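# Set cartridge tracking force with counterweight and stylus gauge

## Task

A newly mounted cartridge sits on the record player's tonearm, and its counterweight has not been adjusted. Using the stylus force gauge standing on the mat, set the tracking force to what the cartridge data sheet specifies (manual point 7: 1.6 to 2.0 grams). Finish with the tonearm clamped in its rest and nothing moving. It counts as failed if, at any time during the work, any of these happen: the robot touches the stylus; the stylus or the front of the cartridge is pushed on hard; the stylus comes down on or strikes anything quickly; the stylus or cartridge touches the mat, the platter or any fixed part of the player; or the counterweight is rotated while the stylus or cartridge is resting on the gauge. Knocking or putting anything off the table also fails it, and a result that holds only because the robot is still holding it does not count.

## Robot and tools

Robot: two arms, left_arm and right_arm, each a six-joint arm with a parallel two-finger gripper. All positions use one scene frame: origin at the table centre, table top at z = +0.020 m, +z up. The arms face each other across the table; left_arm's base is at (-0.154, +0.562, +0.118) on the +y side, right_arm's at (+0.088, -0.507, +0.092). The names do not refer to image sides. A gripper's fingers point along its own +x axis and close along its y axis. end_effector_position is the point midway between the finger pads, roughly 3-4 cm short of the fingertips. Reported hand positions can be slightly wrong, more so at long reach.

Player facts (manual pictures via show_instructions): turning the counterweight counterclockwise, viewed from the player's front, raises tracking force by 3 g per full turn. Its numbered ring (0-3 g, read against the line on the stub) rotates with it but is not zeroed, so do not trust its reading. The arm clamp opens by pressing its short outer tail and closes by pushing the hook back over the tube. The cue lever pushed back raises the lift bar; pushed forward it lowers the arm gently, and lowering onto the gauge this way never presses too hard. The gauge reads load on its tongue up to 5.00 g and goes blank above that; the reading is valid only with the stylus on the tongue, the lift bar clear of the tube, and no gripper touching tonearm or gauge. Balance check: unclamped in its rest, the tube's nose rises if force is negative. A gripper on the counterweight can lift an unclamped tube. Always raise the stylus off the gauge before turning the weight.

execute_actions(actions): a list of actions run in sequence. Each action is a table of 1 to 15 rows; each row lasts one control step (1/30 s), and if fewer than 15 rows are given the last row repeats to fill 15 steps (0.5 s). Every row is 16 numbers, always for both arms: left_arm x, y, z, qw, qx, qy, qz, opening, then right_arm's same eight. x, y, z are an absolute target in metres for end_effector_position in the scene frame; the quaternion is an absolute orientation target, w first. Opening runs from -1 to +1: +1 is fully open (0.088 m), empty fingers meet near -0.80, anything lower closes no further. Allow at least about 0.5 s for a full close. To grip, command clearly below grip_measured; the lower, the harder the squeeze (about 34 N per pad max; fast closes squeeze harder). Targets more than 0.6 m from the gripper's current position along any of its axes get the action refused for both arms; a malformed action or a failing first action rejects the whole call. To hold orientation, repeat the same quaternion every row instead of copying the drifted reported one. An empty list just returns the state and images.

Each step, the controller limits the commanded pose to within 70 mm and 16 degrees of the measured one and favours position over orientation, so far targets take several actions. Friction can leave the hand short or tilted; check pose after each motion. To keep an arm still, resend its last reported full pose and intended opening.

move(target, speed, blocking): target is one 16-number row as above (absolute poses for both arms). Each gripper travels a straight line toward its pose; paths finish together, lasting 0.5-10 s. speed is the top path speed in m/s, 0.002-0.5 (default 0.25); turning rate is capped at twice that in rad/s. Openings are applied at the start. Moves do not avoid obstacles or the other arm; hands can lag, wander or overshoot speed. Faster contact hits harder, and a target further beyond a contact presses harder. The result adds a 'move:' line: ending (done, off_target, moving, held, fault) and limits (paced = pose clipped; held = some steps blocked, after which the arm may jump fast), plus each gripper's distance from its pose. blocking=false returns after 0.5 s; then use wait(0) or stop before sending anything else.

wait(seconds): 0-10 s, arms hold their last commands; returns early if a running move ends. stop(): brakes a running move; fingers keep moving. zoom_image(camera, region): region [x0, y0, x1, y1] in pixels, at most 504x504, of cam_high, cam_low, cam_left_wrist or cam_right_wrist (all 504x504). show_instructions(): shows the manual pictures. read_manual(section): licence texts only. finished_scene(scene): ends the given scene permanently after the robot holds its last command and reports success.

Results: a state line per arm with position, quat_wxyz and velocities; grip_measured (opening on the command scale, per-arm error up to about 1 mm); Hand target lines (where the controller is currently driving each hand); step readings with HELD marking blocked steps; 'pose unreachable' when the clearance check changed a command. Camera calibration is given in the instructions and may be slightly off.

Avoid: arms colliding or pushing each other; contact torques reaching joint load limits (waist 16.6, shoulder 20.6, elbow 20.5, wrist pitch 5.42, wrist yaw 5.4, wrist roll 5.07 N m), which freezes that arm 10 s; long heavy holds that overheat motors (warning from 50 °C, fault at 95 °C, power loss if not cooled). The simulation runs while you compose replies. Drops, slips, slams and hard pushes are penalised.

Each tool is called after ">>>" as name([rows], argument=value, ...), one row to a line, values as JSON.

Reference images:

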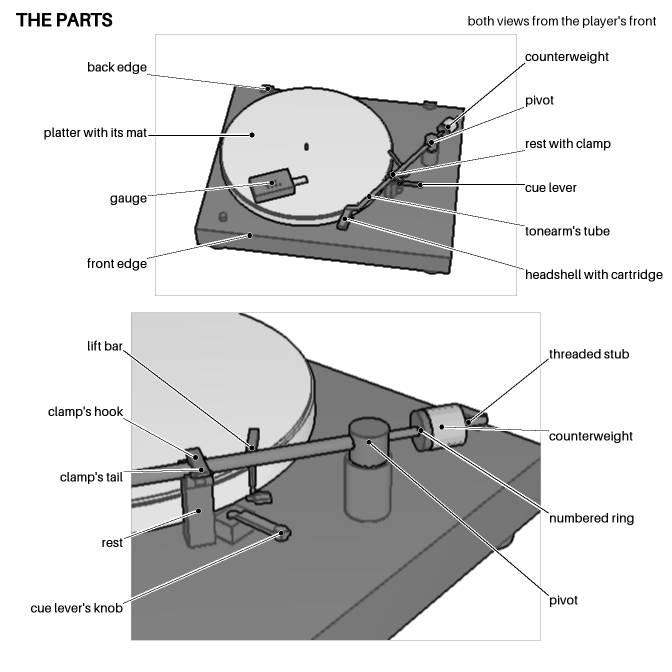

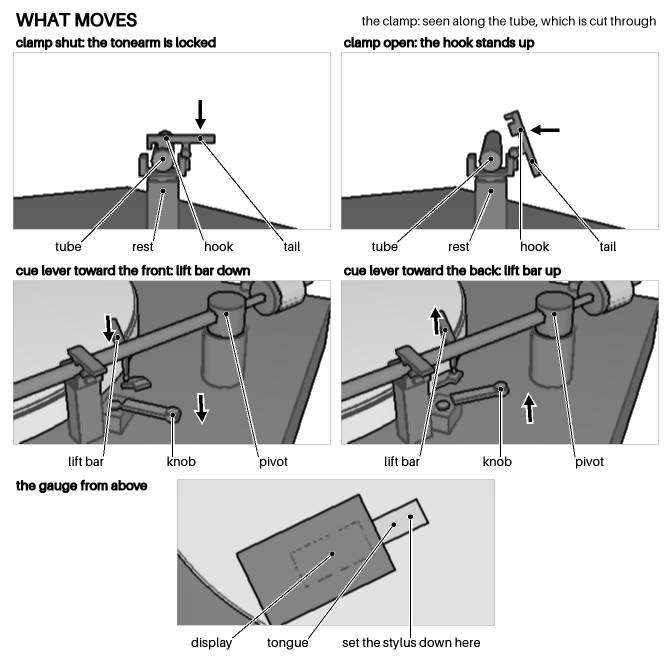

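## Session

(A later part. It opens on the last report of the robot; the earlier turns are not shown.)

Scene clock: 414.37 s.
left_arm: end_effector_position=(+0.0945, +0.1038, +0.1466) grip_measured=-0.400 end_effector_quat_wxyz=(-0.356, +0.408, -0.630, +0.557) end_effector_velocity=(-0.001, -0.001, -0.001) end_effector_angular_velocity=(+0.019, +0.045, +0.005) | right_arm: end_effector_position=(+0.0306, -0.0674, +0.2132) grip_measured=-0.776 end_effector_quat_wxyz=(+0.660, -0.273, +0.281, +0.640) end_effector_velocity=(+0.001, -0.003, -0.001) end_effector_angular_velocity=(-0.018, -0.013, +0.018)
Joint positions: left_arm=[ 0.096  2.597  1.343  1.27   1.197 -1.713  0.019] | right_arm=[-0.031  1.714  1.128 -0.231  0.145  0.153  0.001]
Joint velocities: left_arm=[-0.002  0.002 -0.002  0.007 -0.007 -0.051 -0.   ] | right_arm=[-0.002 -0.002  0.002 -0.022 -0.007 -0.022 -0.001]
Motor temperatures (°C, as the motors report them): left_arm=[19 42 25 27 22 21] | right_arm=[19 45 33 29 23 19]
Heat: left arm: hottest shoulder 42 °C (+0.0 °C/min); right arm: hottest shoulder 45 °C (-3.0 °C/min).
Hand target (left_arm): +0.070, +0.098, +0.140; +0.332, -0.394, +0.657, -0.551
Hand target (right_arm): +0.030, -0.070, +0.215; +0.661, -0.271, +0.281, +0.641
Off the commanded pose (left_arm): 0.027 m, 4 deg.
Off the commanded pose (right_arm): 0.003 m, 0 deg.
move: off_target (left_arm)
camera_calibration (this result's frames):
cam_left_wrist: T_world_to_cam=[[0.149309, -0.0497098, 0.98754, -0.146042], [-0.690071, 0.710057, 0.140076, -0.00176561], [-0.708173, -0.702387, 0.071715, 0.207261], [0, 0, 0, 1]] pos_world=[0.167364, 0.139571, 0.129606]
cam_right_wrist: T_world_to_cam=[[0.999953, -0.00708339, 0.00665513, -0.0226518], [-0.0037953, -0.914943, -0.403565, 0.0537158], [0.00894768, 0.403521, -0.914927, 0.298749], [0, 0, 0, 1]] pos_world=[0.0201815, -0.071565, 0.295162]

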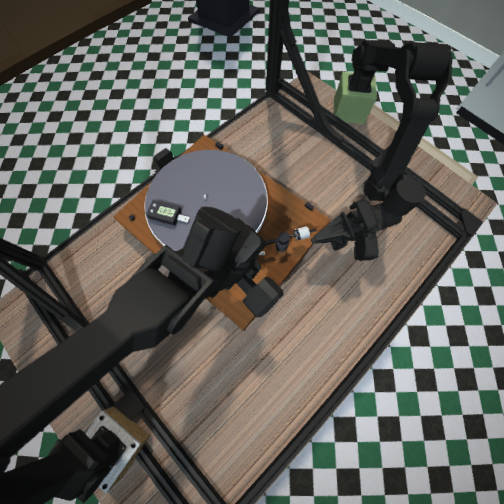

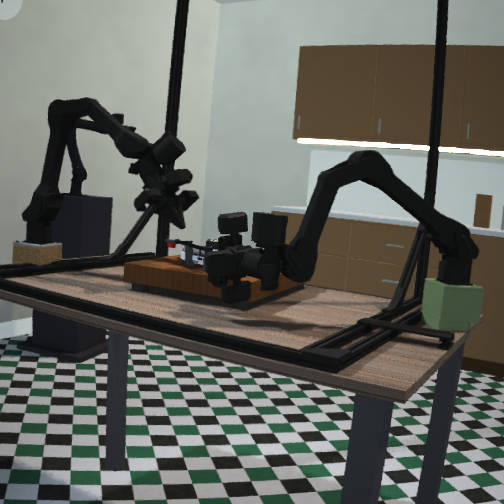

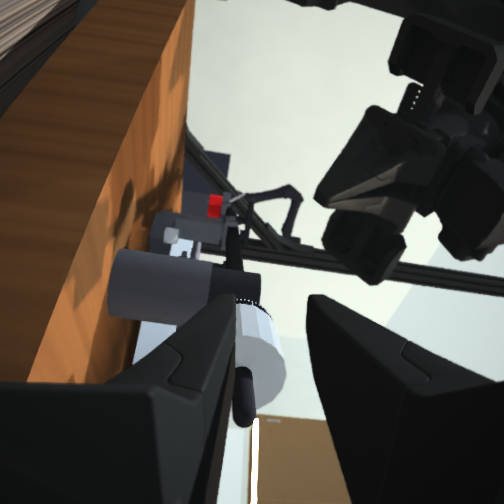

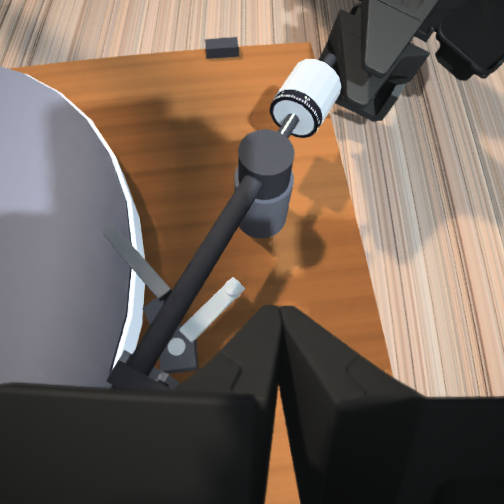

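>>> move(target=[0.11,0.135,0.145,0.331,-0.3945,0.6565,-0.551,0.2,0.03,-0.07,0.215,0.66,-0.27,0.28,0.64,-0.9], speed=0.1)

>>> move(target=[0.09,0.137,0.14,0.507,0.089,-0.149,-0.844,0.2,0.03,-0.07,0.215,0.66,-0.27,0.28,0.64,-0.9])

>>> move(target=[0.069,0.098,0.138,0.507,0.089,-0.149,-0.844,0.1,0.03,-0.07,0.215,0.66,-0.27,0.28,0.64,-0.9], speed=0.05)

>>> move(target=[0.069,0.098,0.138,0.507,0.089,-0.149,-0.844,-0.4,0.03,-0.07,0.215,0.66,-0.27,0.28,0.64,-0.9])

>>> move(target=[0.069,0.098,0.138,0.484,-0.176,0.293,-0.805,-0.4,0.03,-0.07,0.215,0.66,-0.27,0.28,0.64,-0.9])

>>> zoom_image(camera="cam_right_wrist", region=[260,60,350,150])

>>> move(target=[0.069,0.098,0.138,0.484,-0.176,0.293,-0.805,0,0.03,-0.07,0.215,0.66,-0.27,0.28,0.64,-0.9])

>>> move(target=[0.069,0.098,0.138,0.507,0.089,-0.149,-0.844,0,0.03,-0.07,0.215,0.66,-0.27,0.28,0.64,-0.9])

>>> move(target=[0.069,0.098,0.138,0.507,0.089,-0.149,-0.844,-0.4,0.03,-0.07,0.215,0.66,-0.27,0.28,0.64,-0.9])

>>> move(target=[0.069,0.098,0.138,0.484,-0.176,0.293,-0.805,-0.4,0.03,-0.07,0.215,0.66,-0.27,0.28,0.64,-0.9])

>>> move(target=[0.069,0.098,0.138,0.484,-0.176,0.293,-0.805,0,0.03,-0.07,0.215,0.66,-0.27,0.28,0.64,-0.9])

>>> zoom_image(camera="cam_right_wrist", region=[260,60,350,150])

Scene clock: 433.67 s.
left_arm: end_effector_position=(+0.1115, +0.1332, +0.1453) grip_measured=+0.199 end_effector_quat_wxyz=(-0.334, +0.396, -0.653, +0.553) end_effector_velocity=(-0.006, -0.000, -0.002) end_effector_angular_velocity=(+0.018, +0.023, -0.029) | right_arm: end_effector_position=(+0.0305, -0.0675, +0.2132) grip_measured=-0.776 end_effector_quat_wxyz=(+0.660, -0.273, +0.281, +0.640) end_effector_velocity=(+0.001, -0.003, -0.001) end_effector_angular_velocity=(-0.018, +0.007, -0.003)
Joint positions: left_arm=[ 0.175  2.598  1.342  1.264  1.331 -1.746  0.049] | right_arm=[-0.031  1.713  1.127 -0.231  0.145  0.153  0.001]
Joint velocities: left_arm=[-0.007 -0.002 -0.002 -0.022  0.022 -0.007  0.   ] | right_arm=[-0.002 -0.002  0.002 -0.022 -0.007  0.007 -0.   ]
Motor temperatures (°C, as the motors report them): left_arm=[21 43 24 28 23 21] | right_arm=[19 45 33 31 23 19]
Heat: left arm: hottest shoulder 43 °C (+1.0 °C/min); right arm: hottest shoulder 45 °C (-1.0 °C/min).
Hand target (left_arm): +0.110, +0.135, +0.145; +0.331, -0.395, +0.657, -0.551
Hand target (right_arm): +0.030, -0.070, +0.215; +0.661, -0.271, +0.281, +0.641
Off the commanded pose (left_arm): 0.002 m, 1 deg.
Off the commanded pose (right_arm): 0.003 m, 0 deg.
move: done
camera_calibration (this result's frames):
cam_left_wrist: T_world_to_cam=[[0.179703, -0.0796788, 0.980489, -0.144152], [-0.64455, 0.743423, 0.178546, -0.025881], [-0.743144, -0.664059, 0.0822381, 0.237252], [0, 0, 0, 1]] pos_world=[0.185535, 0.165304, 0.126449]
cam_right_wrist: T_world_to_cam=[[0.999955, -0.00697712, 0.00639099, -0.0224394], [-0.0038046, -0.91494, -0.403572, 0.0536129], [0.00866314, 0.403529, -0.914926, 0.298821], [0, 0, 0, 1]] pos_world=[0.0200536, -0.0716869, 0.295179]

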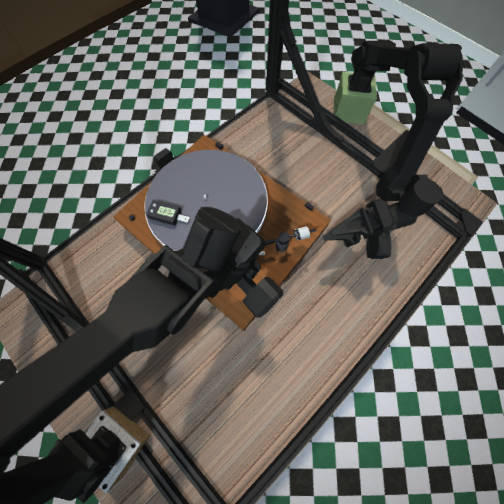

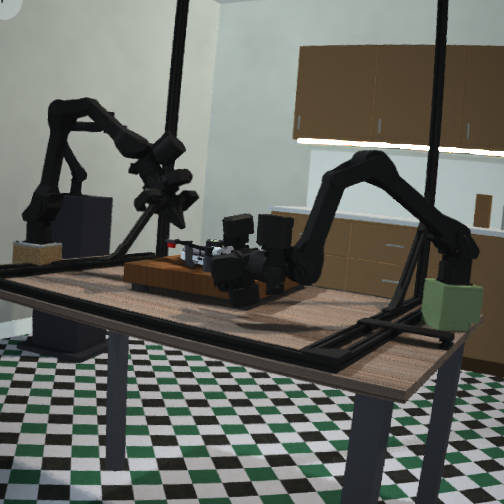

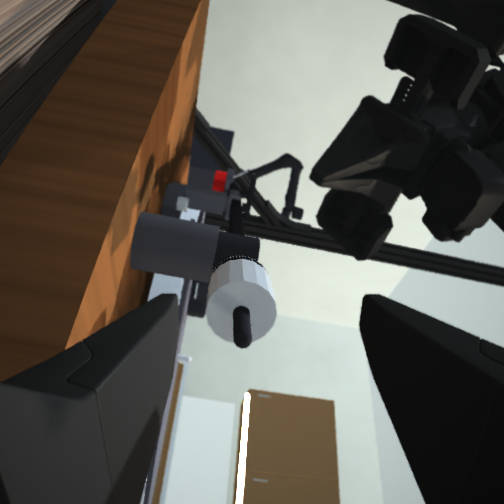

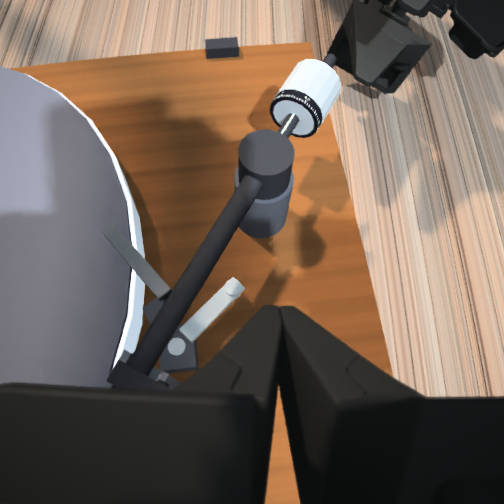

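Scene clock: 438.33 s.
left_arm: end_effector_position=(+0.0906, +0.1380, +0.1344) grip_measured=+0.200 end_effector_quat_wxyz=(+0.506, +0.086, -0.144, -0.846) end_effector_velocity=(-0.003, -0.001, -0.004) end_effector_angular_velocity=(+0.018, +0.011, -0.000) | right_arm: end_effector_position=(+0.0305, -0.0676, +0.2132) grip_measured=-0.776 end_effector_quat_wxyz=(+0.660, -0.273, +0.281, +0.640) end_effector_velocity=(+0.002, -0.002, -0.001) end_effector_angular_velocity=(-0.006, -0.001, -0.013)
Joint positions: left_arm=[0.152 2.598 1.263 1.333 1.318 0.339 0.049] | right_arm=[-0.031  1.713  1.127 -0.231  0.145  0.153  0.001]
Joint velocities: left_arm=[-0.007 -0.002 -0.007 -0.037 -0.007  0.022  0.   ] | right_arm=[-0.002 -0.002 -0.002 -0.007  0.007  0.007 -0.   ]
Motor temperatures (°C, as the motors report them): left_arm=[20 43 24 28 23 21] | right_arm=[19 45 33 31 23 19]
Heat: left arm: hottest shoulder 43 °C (+1.0 °C/min); right arm: hottest shoulder 45 °C (+0.0 °C/min).
Hand target (left_arm): +0.090, +0.137, +0.140; -0.507, -0.089, +0.149, +0.844
Hand target (right_arm): +0.030, -0.070, +0.215; +0.661, -0.271, +0.281, +0.641
Off the commanded pose (left_arm): 0.006 m, 1 deg.
Off the commanded pose (right_arm): 0.003 m, 0 deg.
move: done
camera_calibration (this result's frames):
cam_left_wrist: T_world_to_cam=[[-0.834657, 0.460296, -0.302447, 0.0604242], [0.421908, 0.181362, -0.888314, 0.0833359], [-0.354035, -0.869043, -0.345578, 0.27638], [0, 0, 0, 1]] pos_world=[0.113122, 0.197259, 0.187814]
cam_right_wrist: T_world_to_cam=[[0.999955, -0.00697712, 0.00639099, -0.022458], [-0.0038046, -0.91494, -0.403572, 0.053529], [0.00866314, 0.403529, -0.914926, 0.298873], [0, 0, 0, 1]] pos_world=[0.0200715, -0.071785, 0.295193]

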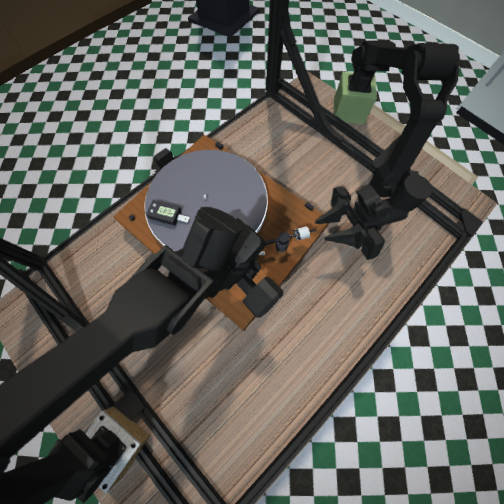

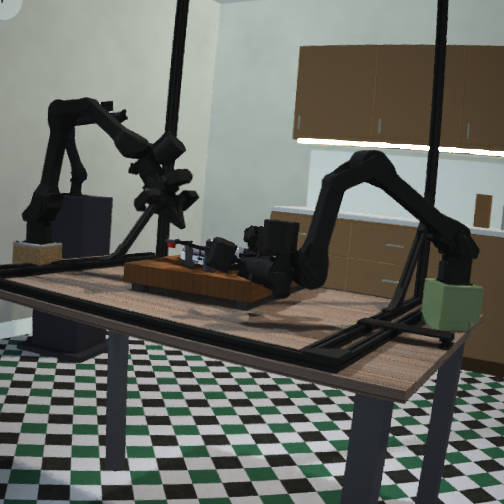

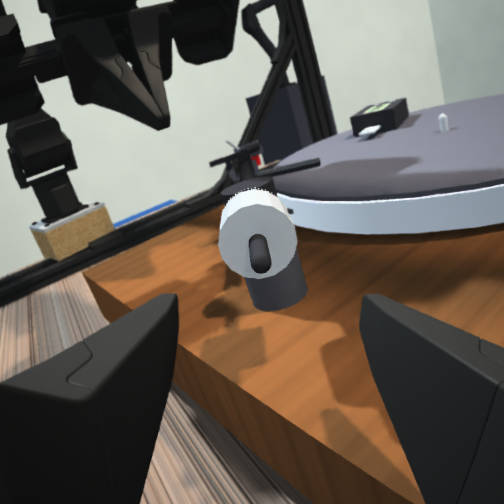

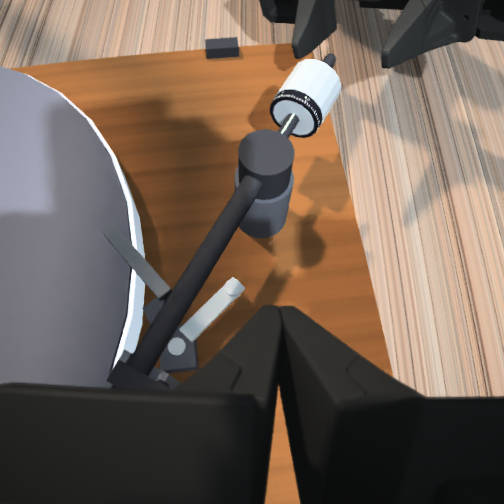

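Scene clock: 439.47 s.
left_arm: end_effector_position=(+0.0695, +0.1069, +0.1376) grip_measured=+0.100 end_effector_quat_wxyz=(+0.503, +0.086, -0.141, -0.848) end_effector_velocity=(+0.000, -0.002, +0.001) end_effector_angular_velocity=(+0.005, +0.008, +0.005) | right_arm: end_effector_position=(+0.0305, -0.0677, +0.2134) grip_measured=-0.776 end_effector_quat_wxyz=(+0.660, -0.273, +0.281, +0.641) end_effector_velocity=(-0.000, +0.002, +0.003) end_effector_angular_velocity=(+0.011, +0.013, -0.003)
Joint positions: left_arm=[0.068 2.598 1.301 1.286 1.241 0.342 0.044] | right_arm=[-0.031  1.712  1.127 -0.231  0.145  0.153  0.001]
Joint velocities: left_arm=[-0.002 -0.002  0.002 -0.007 -0.007 -0.007 -0.   ] | right_arm=[-0.002 -0.002  0.002  0.007 -0.007  0.007 -0.   ]
Motor temperatures (°C, as the motors report them): left_arm=[20 43 24 28 23 21] | right_arm=[19 45 33 31 23 19]
Heat: left arm: hottest shoulder 43 °C (+1.0 °C/min); right arm: hottest shoulder 45 °C (+0.0 °C/min).
Hand target (left_arm): +0.069, +0.099, +0.138; -0.507, -0.089, +0.149, +0.844
Hand target (right_arm): +0.030, -0.070, +0.215; +0.661, -0.270, +0.280, +0.641
Off the commanded pose (left_arm): 0.009 m, 1 deg.
Off the commanded pose (right_arm): 0.003 m, 0 deg.
move: off_target (left_arm)
camera_calibration (this result's frames):
cam_left_wrist: T_world_to_cam=[[-0.832344, 0.468373, -0.296363, 0.0562868], [0.419645, 0.183234, -0.889001, 0.100737], [-0.36208, -0.864322, -0.349064, 0.243518], [0, 0, 0, 1]] pos_world=[0.0927496, 0.165657, 0.19124]
cam_right_wrist: T_world_to_cam=[[0.999956, -0.00697951, 0.00631999, -0.0224454], [-0.00383221, -0.914789, -0.403915, 0.0536723], [0.00860058, 0.403873, -0.914775, 0.299017], [0, 0, 0, 1]] pos_world=[0.0200783, -0.0718225, 0.295354]

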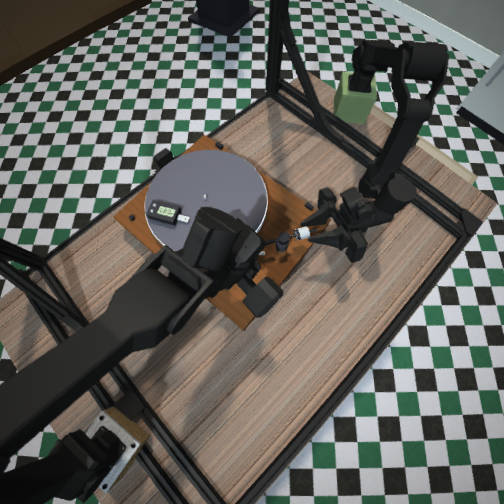

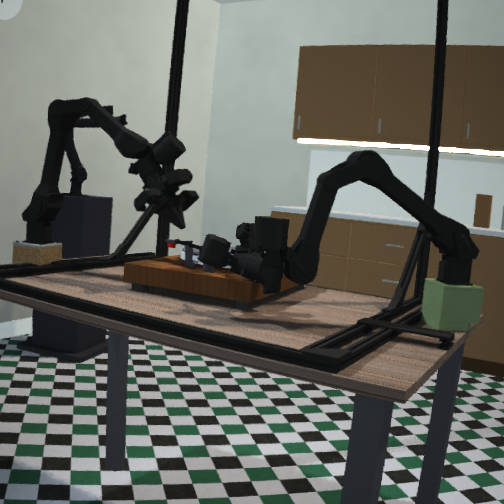

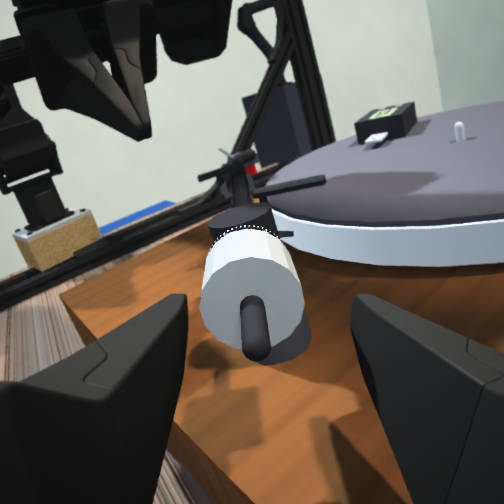

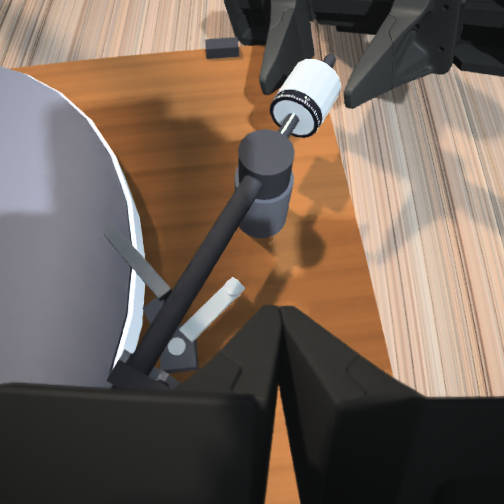

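Scene clock: 440.17 s.
left_arm: end_effector_position=(+0.0731, +0.1073, +0.1376) grip_measured=-0.259 end_effector_quat_wxyz=(+0.508, +0.084, -0.136, -0.846) end_effector_velocity=(-0.000, -0.001, -0.000) end_effector_angular_velocity=(+0.009, +0.011, +0.005) | right_arm: end_effector_position=(+0.0305, -0.0677, +0.2134) grip_measured=-0.776 end_effector_quat_wxyz=(+0.660, -0.273, +0.281, +0.641) end_effector_velocity=(-0.002, -0.002, -0.001) end_effector_angular_velocity=(-0.008, -0.001, +0.013)
Joint positions: left_arm=[0.073 2.598 1.303 1.283 1.235 0.333 0.026] | right_arm=[-0.031  1.712  1.127 -0.231  0.145  0.153  0.001]
Joint velocities: left_arm=[-0.002 -0.002 -0.002 -0.007 -0.007 -0.007 -0.   ] | right_arm=[ 0.002 -0.002 -0.002 -0.007 -0.007 -0.007 -0.   ]
Motor temperatures (°C, as the motors report them): left_arm=[20 43 24 28 23 21] | right_arm=[19 45 33 31 23 19]
Heat: left arm: hottest shoulder 43 °C (+1.0 °C/min); right arm: hottest shoulder 45 °C (+0.0 °C/min).
Hand target (left_arm): +0.069, +0.098, +0.138; -0.507, -0.089, +0.149, +0.844
Hand target (right_arm): +0.030, -0.070, +0.215; +0.661, -0.271, +0.281, +0.641
Off the commanded pose (left_arm): 0.010 m, 2 deg.
Off the commanded pose (right_arm): 0.003 m, 0 deg.
move: off_target (left_arm)
camera_calibration (this result's frames):
cam_left_wrist: T_world_to_cam=[[-0.840536, 0.459721, -0.286628, 0.0592983], [0.409666, 0.19315, -0.891553, 0.0991625], [-0.354503, -0.866804, -0.350681, 0.245116], [0, 0, 0, 1]] pos_world=[0.0961134, 0.166054, 0.191363]
cam_right_wrist: T_world_to_cam=[[0.999956, -0.00697951, 0.00631999, -0.0224454], [-0.00383221, -0.914789, -0.403915, 0.0536723], [0.00860058, 0.403873, -0.914775, 0.299017], [0, 0, 0, 1]] pos_world=[0.0200783, -0.0718225, 0.295354]

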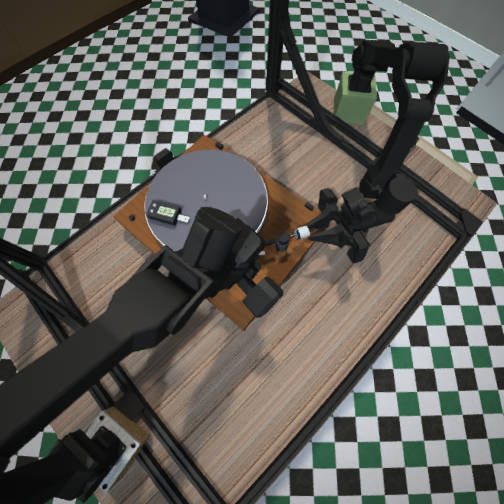

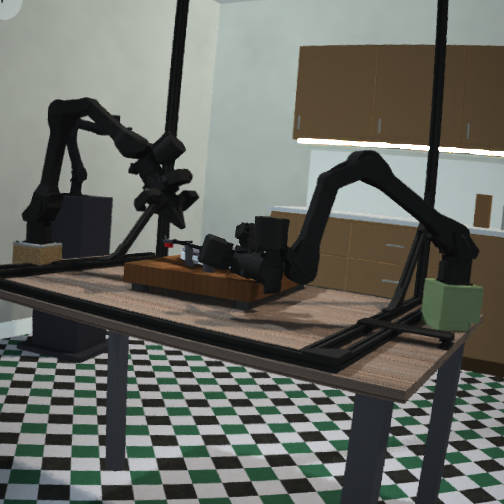

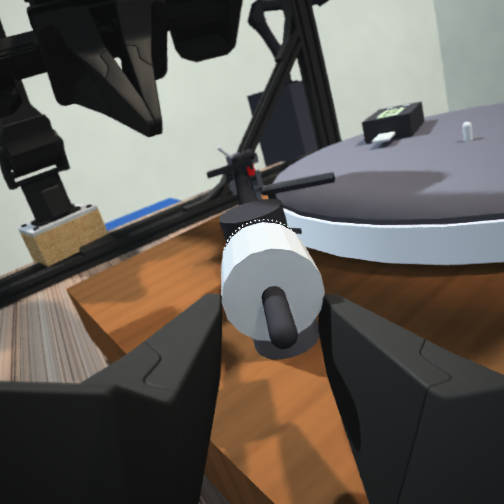

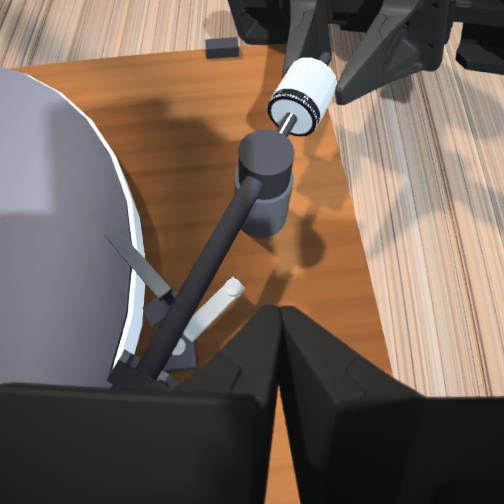

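Scene clock: 442.70 s.
left_arm: end_effector_position=(+0.0706, +0.1099, +0.1384) grip_measured=-0.259 end_effector_quat_wxyz=(+0.474, -0.171, +0.295, -0.812) end_effector_velocity=(+0.002, -0.003, +0.003) end_effector_angular_velocity=(-0.005, -0.002, +0.020) | right_arm: end_effector_position=(+0.0305, -0.0677, +0.2133) grip_measured=-0.776 end_effector_quat_wxyz=(+0.660, -0.273, +0.281, +0.640) end_effector_velocity=(+0.003, -0.004, -0.003) end_effector_angular_velocity=(-0.021, -0.024, +0.008)
Joint positions: left_arm=[ 0.076  2.598  1.303  1.287  1.264 -0.689  0.026] | right_arm=[-0.031  1.712  1.126 -0.231  0.145  0.153  0.001]
Joint velocities: left_arm=[-0.002 -0.002  0.002  0.007 -0.022 -0.007  0.   ] | right_arm=[-0.002 -0.002 -0.002 -0.022  0.007 -0.022  0.   ]
Motor temperatures (°C, as the motors report them): left_arm=[20 43 24 28 23 21] | right_arm=[19 45 33 31 23 19]
Heat: left arm: hottest shoulder 43 °C (+1.0 °C/min); right arm: hottest shoulder 45 °C (+0.0 °C/min).
Hand target (left_arm): +0.069, +0.099, +0.138; -0.484, +0.176, -0.293, +0.806
Hand target (right_arm): +0.030, -0.070, +0.215; +0.661, -0.271, +0.281, +0.641
Off the commanded pose (left_arm): 0.012 m, 2 deg.
Off the commanded pose (right_arm): 0.003 m, 0 deg.
move: off_target (left_arm)
camera_calibration (this result's frames):
cam_left_wrist: T_world_to_cam=[[-0.646191, 0.376154, 0.664037, -0.0799436], [-0.359509, 0.617475, -0.699627, 0.0815275], [-0.673194, -0.69082, -0.263776, 0.237896], [0, 0, 0, 1]] pos_world=[0.137801, 0.144073, 0.172875]
cam_right_wrist: T_world_to_cam=[[0.999955, -0.00697712, 0.00639099, -0.0224767], [-0.0038046, -0.91494, -0.403572, 0.0534451], [0.00866314, 0.403529, -0.914926, 0.298926], [0, 0, 0, 1]] pos_world=[0.0200894, -0.0718831, 0.295208]

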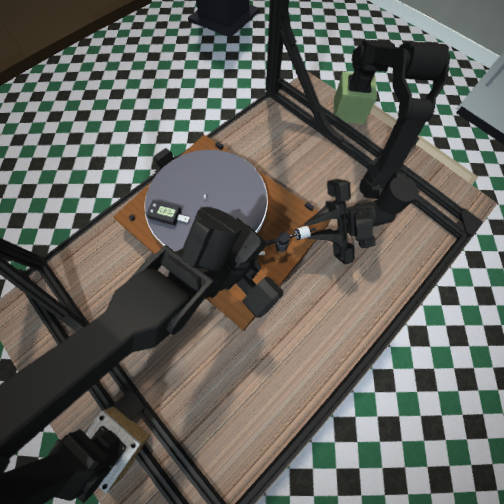

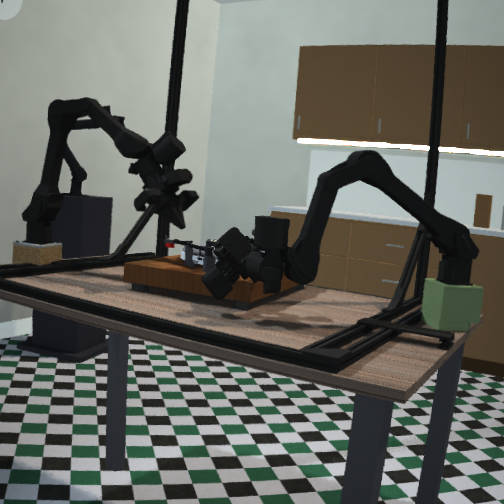

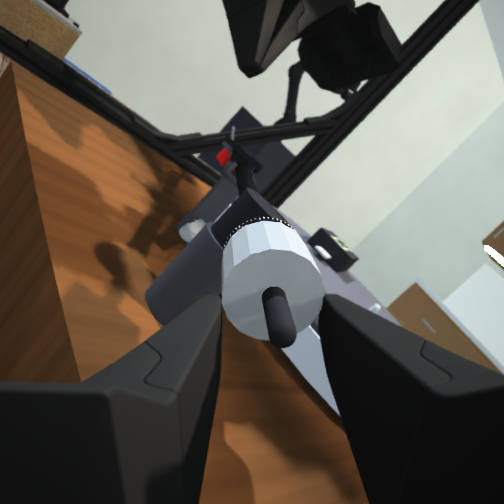

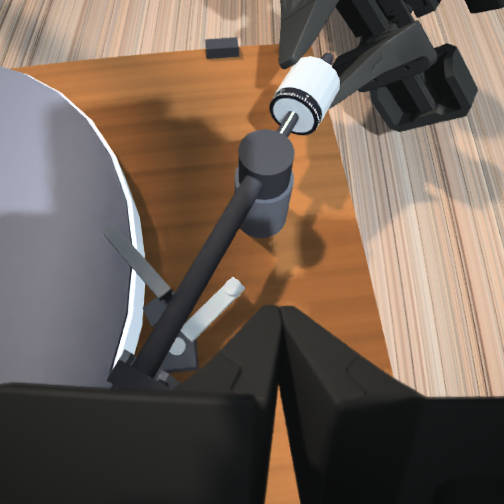

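Region (260, 60, 350, 150) of cam_right_wrist's 504x504 image, scaled by 5.600, with more detail than that image has.

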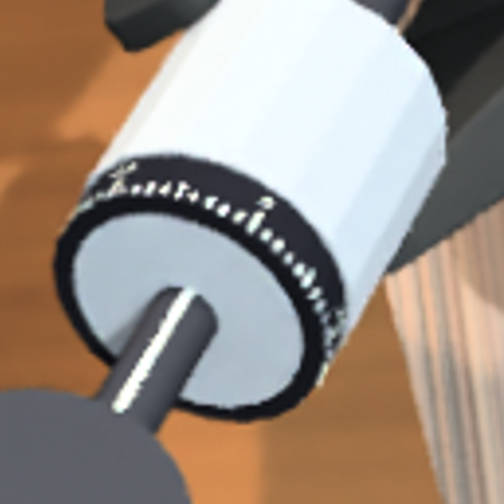

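Scene clock: 443.40 s.
left_arm: end_effector_position=(+0.0677, +0.1004, +0.1400) grip_measured=-0.001 end_effector_quat_wxyz=(+0.482, -0.175, +0.293, -0.807) end_effector_velocity=(-0.002, -0.003, +0.001) end_effector_angular_velocity=(+0.005, +0.008, +0.000) | right_arm: end_effector_position=(+0.0305, -0.0677, +0.2134) grip_measured=-0.776 end_effector_quat_wxyz=(+0.660, -0.273, +0.281, +0.641) end_effector_velocity=(+0.003, -0.003, -0.003) end_effector_angular_velocity=(-0.021, -0.014, -0.002)
Joint positions: left_arm=[ 0.054  2.598  1.313  1.283  1.221 -0.694  0.039] | right_arm=[-0.031  1.712  1.126 -0.231  0.145  0.153  0.001]
Joint velocities: left_arm=[-0.007 -0.002  0.002 -0.007 -0.007 -0.007 -0.   ] | right_arm=[-0.002  0.002  0.002 -0.022  0.007 -0.007 -0.   ]
Motor temperatures (°C, as the motors report them): left_arm=[20 43 24 28 23 21] | right_arm=[19 45 33 31 23 19]
Heat: left arm: hottest shoulder 43 °C (+1.0 °C/min); right arm: hottest shoulder 45 °C (+1.0 °C/min).
Hand target (left_arm): +0.069, +0.098, +0.138; -0.484, +0.176, -0.293, +0.805
Hand target (right_arm): +0.030, -0.070, +0.215; +0.661, -0.270, +0.280, +0.641
Off the commanded pose (left_arm): 0.003 m, 0 deg.
Off the commanded pose (right_arm): 0.003 m, 0 deg.
move: done
camera_calibration (this result's frames):
cam_left_wrist: T_world_to_cam=[[-0.653522, 0.36302, 0.664173, -0.0774942], [-0.373211, 0.608852, -0.700009, 0.0893392], [-0.6585, -0.705348, -0.262415, 0.230101], [0, 0, 0, 1]] pos_world=[0.13422, 0.136039, 0.17439]
cam_right_wrist: T_world_to_cam=[[0.999956, -0.00697951, 0.00631999, -0.022464], [-0.00383221, -0.914789, -0.403915, 0.0535883], [0.00860058, 0.403873, -0.914775, 0.299069], [0, 0, 0, 1]] pos_world=[0.0200962, -0.0719206, 0.295368]

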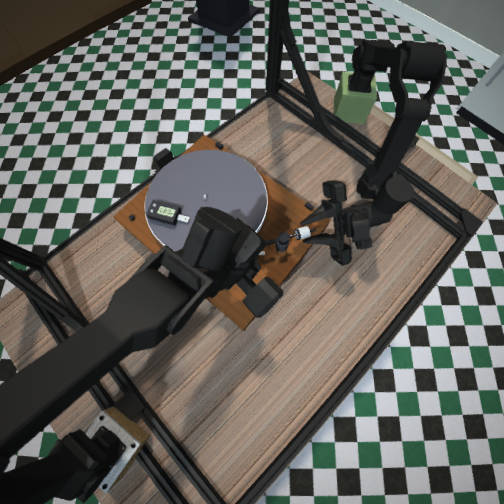

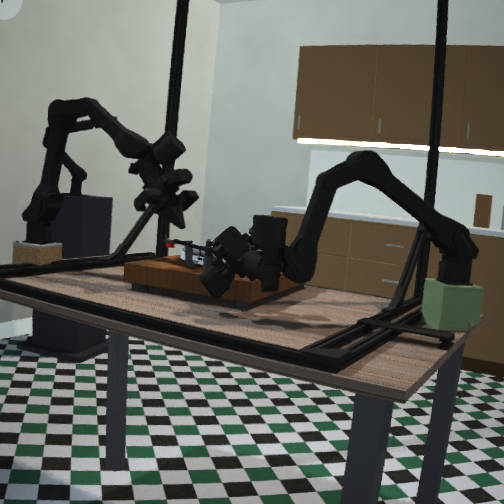

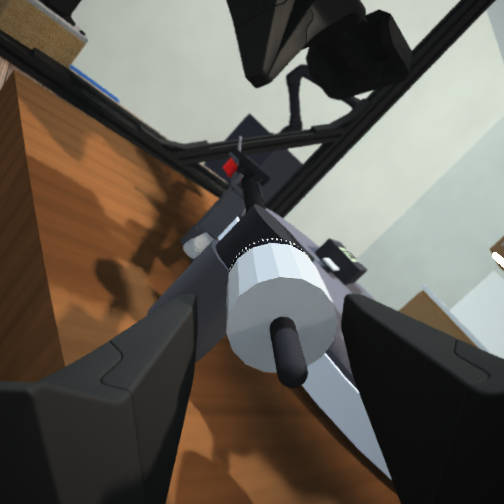

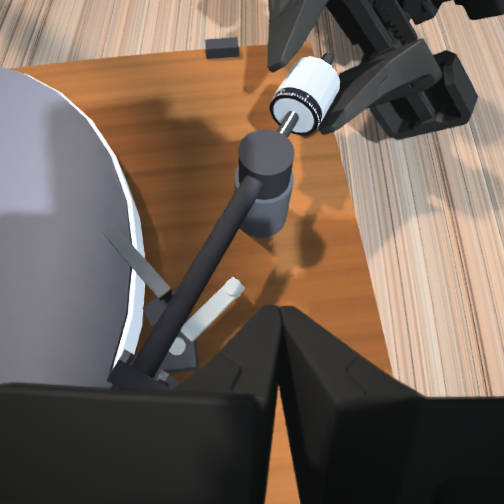

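Scene clock: 445.93 s.
left_arm: end_effector_position=(+0.0662, +0.1007, +0.1424) grip_measured=+0.000 end_effector_quat_wxyz=(+0.500, +0.079, -0.140, -0.851) end_effector_velocity=(-0.002, -0.002, +0.002) end_effector_angular_velocity=(-0.009, -0.017, +0.000) | right_arm: end_effector_position=(+0.0305, -0.0677, +0.2134) grip_measured=-0.776 end_effector_quat_wxyz=(+0.660, -0.273, +0.281, +0.641) end_effector_velocity=(+0.001, -0.003, -0.003) end_effector_angular_velocity=(-0.013, -0.002, +0.008)
Joint positions: left_arm=[0.054 2.599 1.318 1.294 1.236 0.309 0.039] | right_arm=[-0.031  1.712  1.126 -0.231  0.145  0.153  0.001]
Joint velocities: left_arm=[-0.007 -0.007 -0.002 -0.007 -0.007  0.022 -0.   ] | right_arm=[-0.002 -0.002 -0.007 -0.007 -0.007 -0.007 -0.001]
Motor temperatures (°C, as the motors report them): left_arm=[20 43 24 28 23 21] | right_arm=[19 44 33 32 23 19]
Heat: left arm: hottest shoulder 43 °C (+1.0 °C/min); right arm: hottest shoulder 44 °C (-1.0 °C/min).
Hand target (left_arm): +0.069, +0.098, +0.138; -0.507, -0.089, +0.149, +0.844
Hand target (right_arm): +0.030, -0.070, +0.215; +0.661, -0.271, +0.281, +0.641
Off the commanded pose (left_arm): 0.006 m, 2 deg.
Off the commanded pose (right_arm): 0.003 m, 0 deg.
move: done
camera_calibration (this result's frames):
cam_left_wrist: T_world_to_cam=[[-0.831616, 0.474915, -0.287873, 0.0559448], [0.410796, 0.17723, -0.894336, 0.109515], [-0.373714, -0.862001, -0.342481, 0.238226], [0, 0, 0, 1]] pos_world=[0.0905647, 0.159373, 0.195636]
cam_right_wrist: T_world_to_cam=[[0.999956, -0.00697951, 0.00631999, -0.022464], [-0.00383221, -0.914789, -0.403915, 0.0535883], [0.00860058, 0.403873, -0.914775, 0.299069], [0, 0, 0, 1]] pos_world=[0.0200962, -0.0719206, 0.295368]

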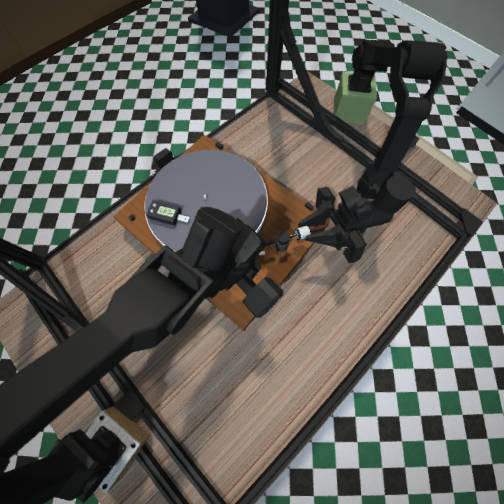

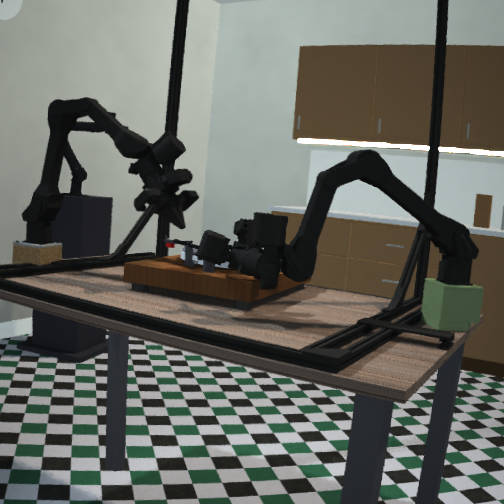

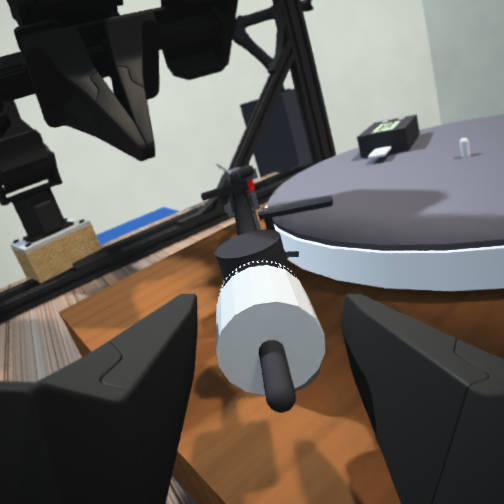

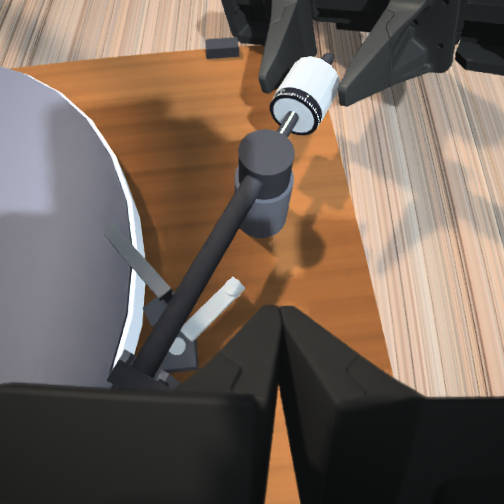

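Scene clock: 446.63 s.
left_arm: end_effector_position=(+0.0668, +0.1002, +0.1429) grip_measured=-0.249 end_effector_quat_wxyz=(+0.501, +0.080, -0.140, -0.850) end_effector_velocity=(-0.000, -0.001, -0.000) end_effector_angular_velocity=(+0.009, +0.011, +0.005) | right_arm: end_effector_position=(+0.0305, -0.0677, +0.2135) grip_measured=-0.776 end_effector_quat_wxyz=(+0.660, -0.273, +0.281, +0.641) end_effector_velocity=(+0.000, -0.002, -0.001) end_effector_angular_velocity=(-0.008, -0.001, +0.008)
Joint positions: left_arm=[0.054 2.597 1.319 1.291 1.233 0.311 0.027] | right_arm=[-0.031  1.712  1.126 -0.23   0.145  0.153  0.001]
Joint velocities: left_arm=[-0.002 -0.002 -0.002 -0.007 -0.007 -0.007  0.   ] | right_arm=[-0.002 -0.002 -0.002 -0.007 -0.007 -0.007 -0.   ]
Motor temperatures (°C, as the motors report them): left_arm=[20 43 24 28 23 21] | right_arm=[19 44 33 32 23 19]
Heat: left arm: hottest shoulder 43 °C (+1.0 °C/min); right arm: hottest shoulder 44 °C (-1.0 °C/min).
Hand target (left_arm): +0.069, +0.098, +0.138; -0.507, -0.088, +0.149, +0.844
Hand target (right_arm): +0.030, -0.070, +0.215; +0.661, -0.270, +0.280, +0.641
Off the commanded pose (left_arm): 0.006 m, 2 deg.
Off the commanded pose (right_arm): 0.003 m, 0 deg.
move: done
camera_calibration (this result's frames):
cam_left_wrist: T_world_to_cam=[[-0.832812, 0.47234, -0.288649, 0.057244], [0.411035, 0.1784, -0.893993, 0.109622], [-0.370774, -0.863173, -0.342722, 0.238199], [0, 0, 0, 1]] pos_world=[0.0909331, 0.159012, 0.19616]
cam_right_wrist: T_world_to_cam=[[0.999956, -0.00698187, 0.00624899, -0.0224382], [-0.00385984, -0.914637, -0.404258, 0.0537497], [0.00853803, 0.404216, -0.914624, 0.29909], [0, 0, 0, 1]] pos_world=[0.020091, -0.0718922, 0.295424]

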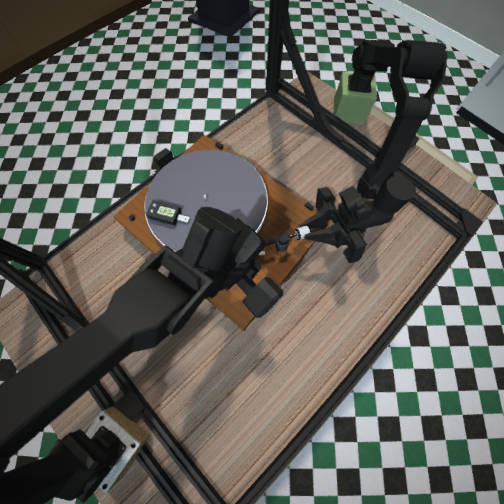

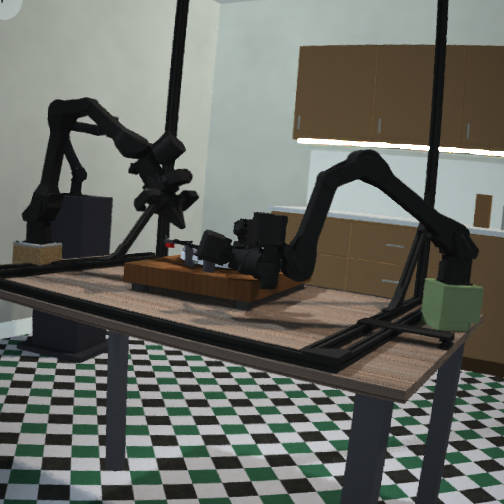

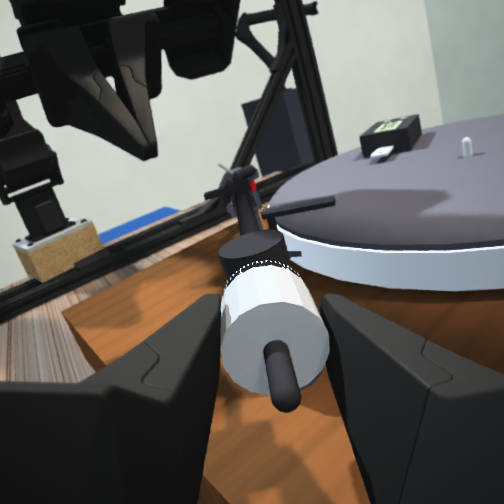

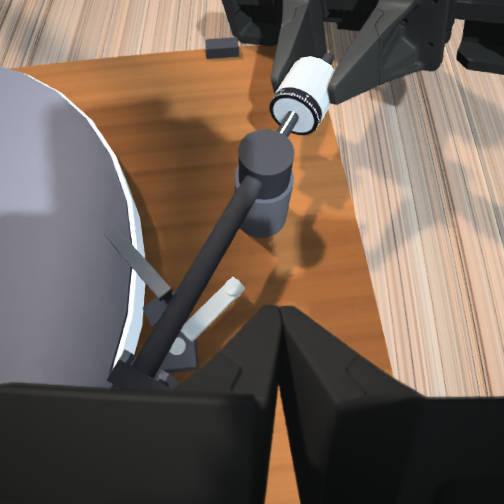

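Scene clock: 449.17 s.
left_arm: end_effector_position=(+0.0701, +0.0997, +0.1437) grip_measured=-0.252 end_effector_quat_wxyz=(+0.483, -0.173, +0.285, -0.810) end_effector_velocity=(+0.004, -0.001, -0.000) end_effector_angular_velocity=(+0.023, +0.037, +0.024) | right_arm: end_effector_position=(+0.0305, -0.0678, +0.2135) grip_measured=-0.776 end_effector_quat_wxyz=(+0.660, -0.273, +0.281, +0.641) end_effector_velocity=(+0.002, -0.001, -0.001) end_effector_angular_velocity=(-0.008, -0.001, +0.003)
Joint positions: left_arm=[ 0.057  2.596  1.322  1.285  1.224 -0.691  0.027] | right_arm=[-0.031  1.712  1.126 -0.23   0.145  0.153  0.001]
Joint velocities: left_arm=[ 0.002 -0.002 -0.002 -0.007 -0.022 -0.037  0.   ] | right_arm=[-0.007 -0.002 -0.002 -0.007 -0.007 -0.007 -0.   ]
Motor temperatures (°C, as the motors report them): left_arm=[20 43 24 28 23 21] | right_arm=[19 44 33 32 23 19]
Heat: left arm: hottest shoulder 43 °C (+1.0 °C/min); right arm: hottest shoulder 44 °C (-1.0 °C/min).
Hand target (left_arm): +0.069, +0.098, +0.138; -0.484, +0.176, -0.293, +0.805
Hand target (right_arm): +0.030, -0.070, +0.215; +0.661, -0.271, +0.281, +0.641
Off the commanded pose (left_arm): 0.006 m, 1 deg.
Off the commanded pose (right_arm): 0.003 m, 0 deg.
move: done
camera_calibration (this result's frames):
cam_left_wrist: T_world_to_cam=[[-0.661321, 0.370703, 0.6521, -0.0766114], [-0.364853, 0.600608, -0.711444, 0.0951241], [-0.655391, -0.708413, -0.261942, 0.232201], [0, 0, 0, 1]] pos_world=[0.136224, 0.135762, 0.178457]
cam_right_wrist: T_world_to_cam=[[0.999956, -0.00698187, 0.00624899, -0.0224568], [-0.00385984, -0.914637, -0.404258, 0.0536657], [0.00853803, 0.404216, -0.914624, 0.299142], [0, 0, 0, 1]] pos_world=[0.0201089, -0.0719902, 0.295438]

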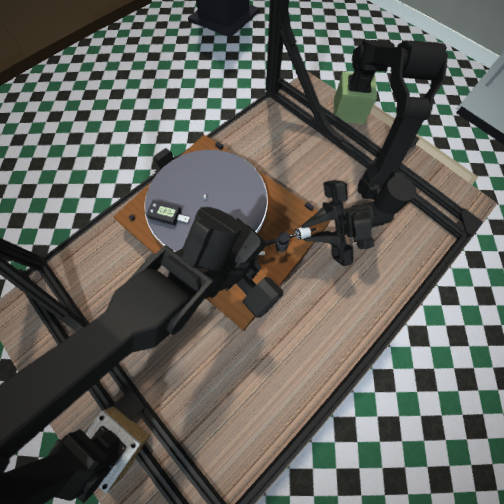

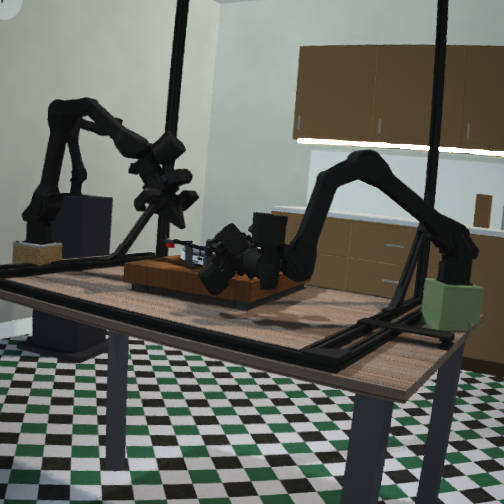

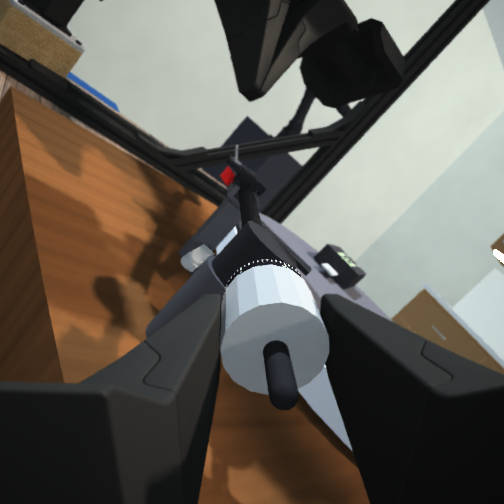

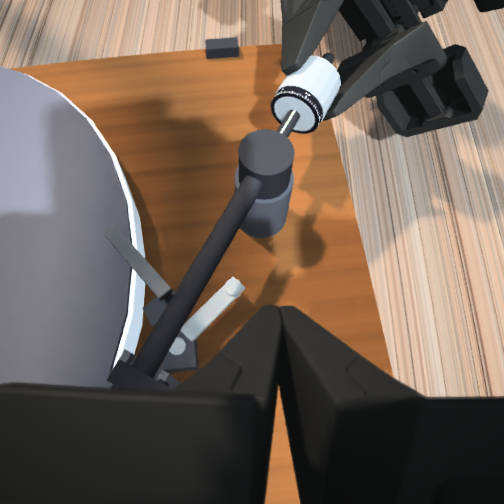

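Scene clock: 449.87 s.
left_arm: end_effector_position=(+0.0693, +0.0990, +0.1427) grip_measured=-0.001 end_effector_quat_wxyz=(+0.483, -0.174, +0.289, -0.808) end_effector_velocity=(-0.003, -0.002, -0.000) end_effector_angular_velocity=(+0.009, +0.011, -0.000) | right_arm: end_effector_position=(+0.0305, -0.0678, +0.2135) grip_measured=-0.776 end_effector_quat_wxyz=(+0.660, -0.273, +0.281, +0.641) end_effector_velocity=(-0.001, -0.004, -0.003) end_effector_angular_velocity=(-0.023, -0.004, +0.013)
Joint positions: left_arm=[ 0.055  2.597  1.322  1.283  1.22  -0.694  0.039] | right_arm=[-0.031  1.712  1.126 -0.23   0.145  0.153  0.001]
Joint velocities: left_arm=[-0.007 -0.002 -0.002 -0.007 -0.007 -0.007  0.   ] | right_arm=[ 0.002 -0.002 -0.002 -0.022 -0.007 -0.007 -0.   ]
Motor temperatures (°C, as the motors report them): left_arm=[20 43 25 28 23 21] | right_arm=[19 44 33 32 23 19]
Heat: left arm: hottest shoulder 43 °C (+1.0 °C/min); right arm: hottest shoulder 44 °C (-1.0 °C/min).
Hand target (left_arm): +0.069, +0.098, +0.138; -0.484, +0.176, -0.293, +0.805
Hand target (right_arm): +0.030, -0.070, +0.215; +0.661, -0.271, +0.281, +0.641
Off the commanded pose (left_arm): 0.005 m, 1 deg.
Off the commanded pose (right_arm): 0.003 m, 0 deg.
move: done
camera_calibration (this result's frames):
cam_left_wrist: T_world_to_cam=[[-0.657909, 0.366858, 0.657701, -0.0768351], [-0.369681, 0.603545, -0.706449, 0.0938928], [-0.656118, -0.707919, -0.261457, 0.230779], [0, 0, 0, 1]] pos_world=[0.135578, 0.134892, 0.177204]
cam_right_wrist: T_world_to_cam=[[0.999956, -0.00698187, 0.00624899, -0.0224568], [-0.00385984, -0.914637, -0.404258, 0.0536657], [0.00853803, 0.404216, -0.914624, 0.299142], [0, 0, 0, 1]] pos_world=[0.0201089, -0.0719902, 0.295438]

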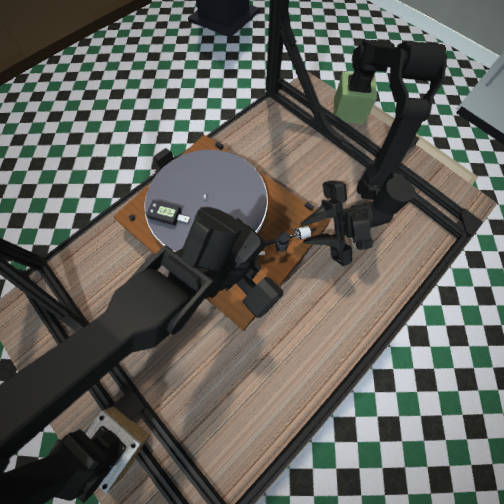

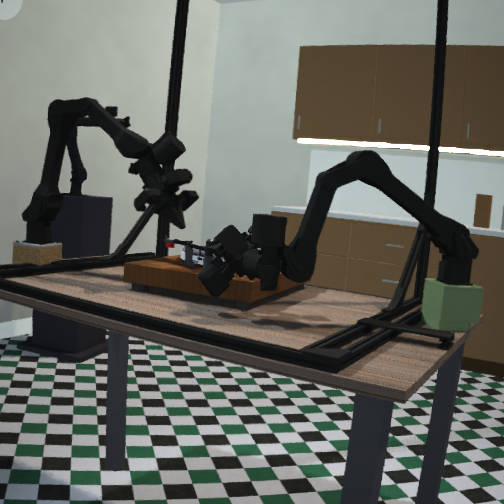

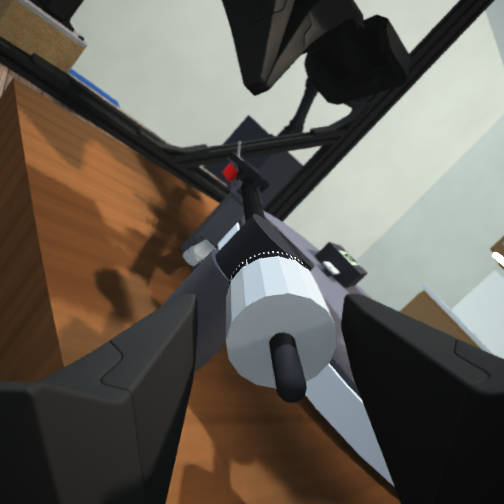

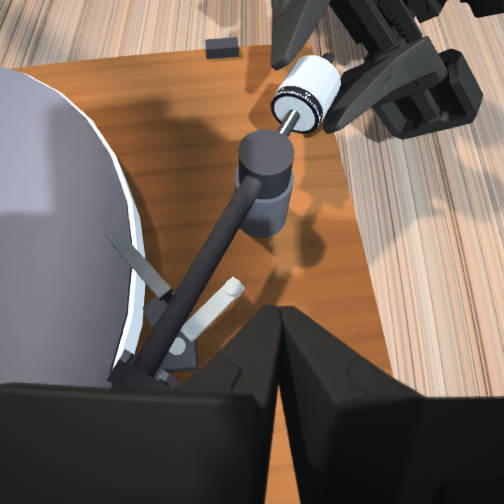

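Region (260, 60, 350, 150) of cam_right_wrist's 504x504 image, scaled by 5.600, with more detail than that image has.

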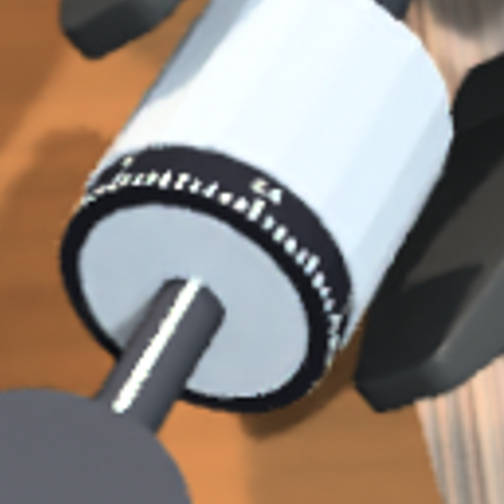

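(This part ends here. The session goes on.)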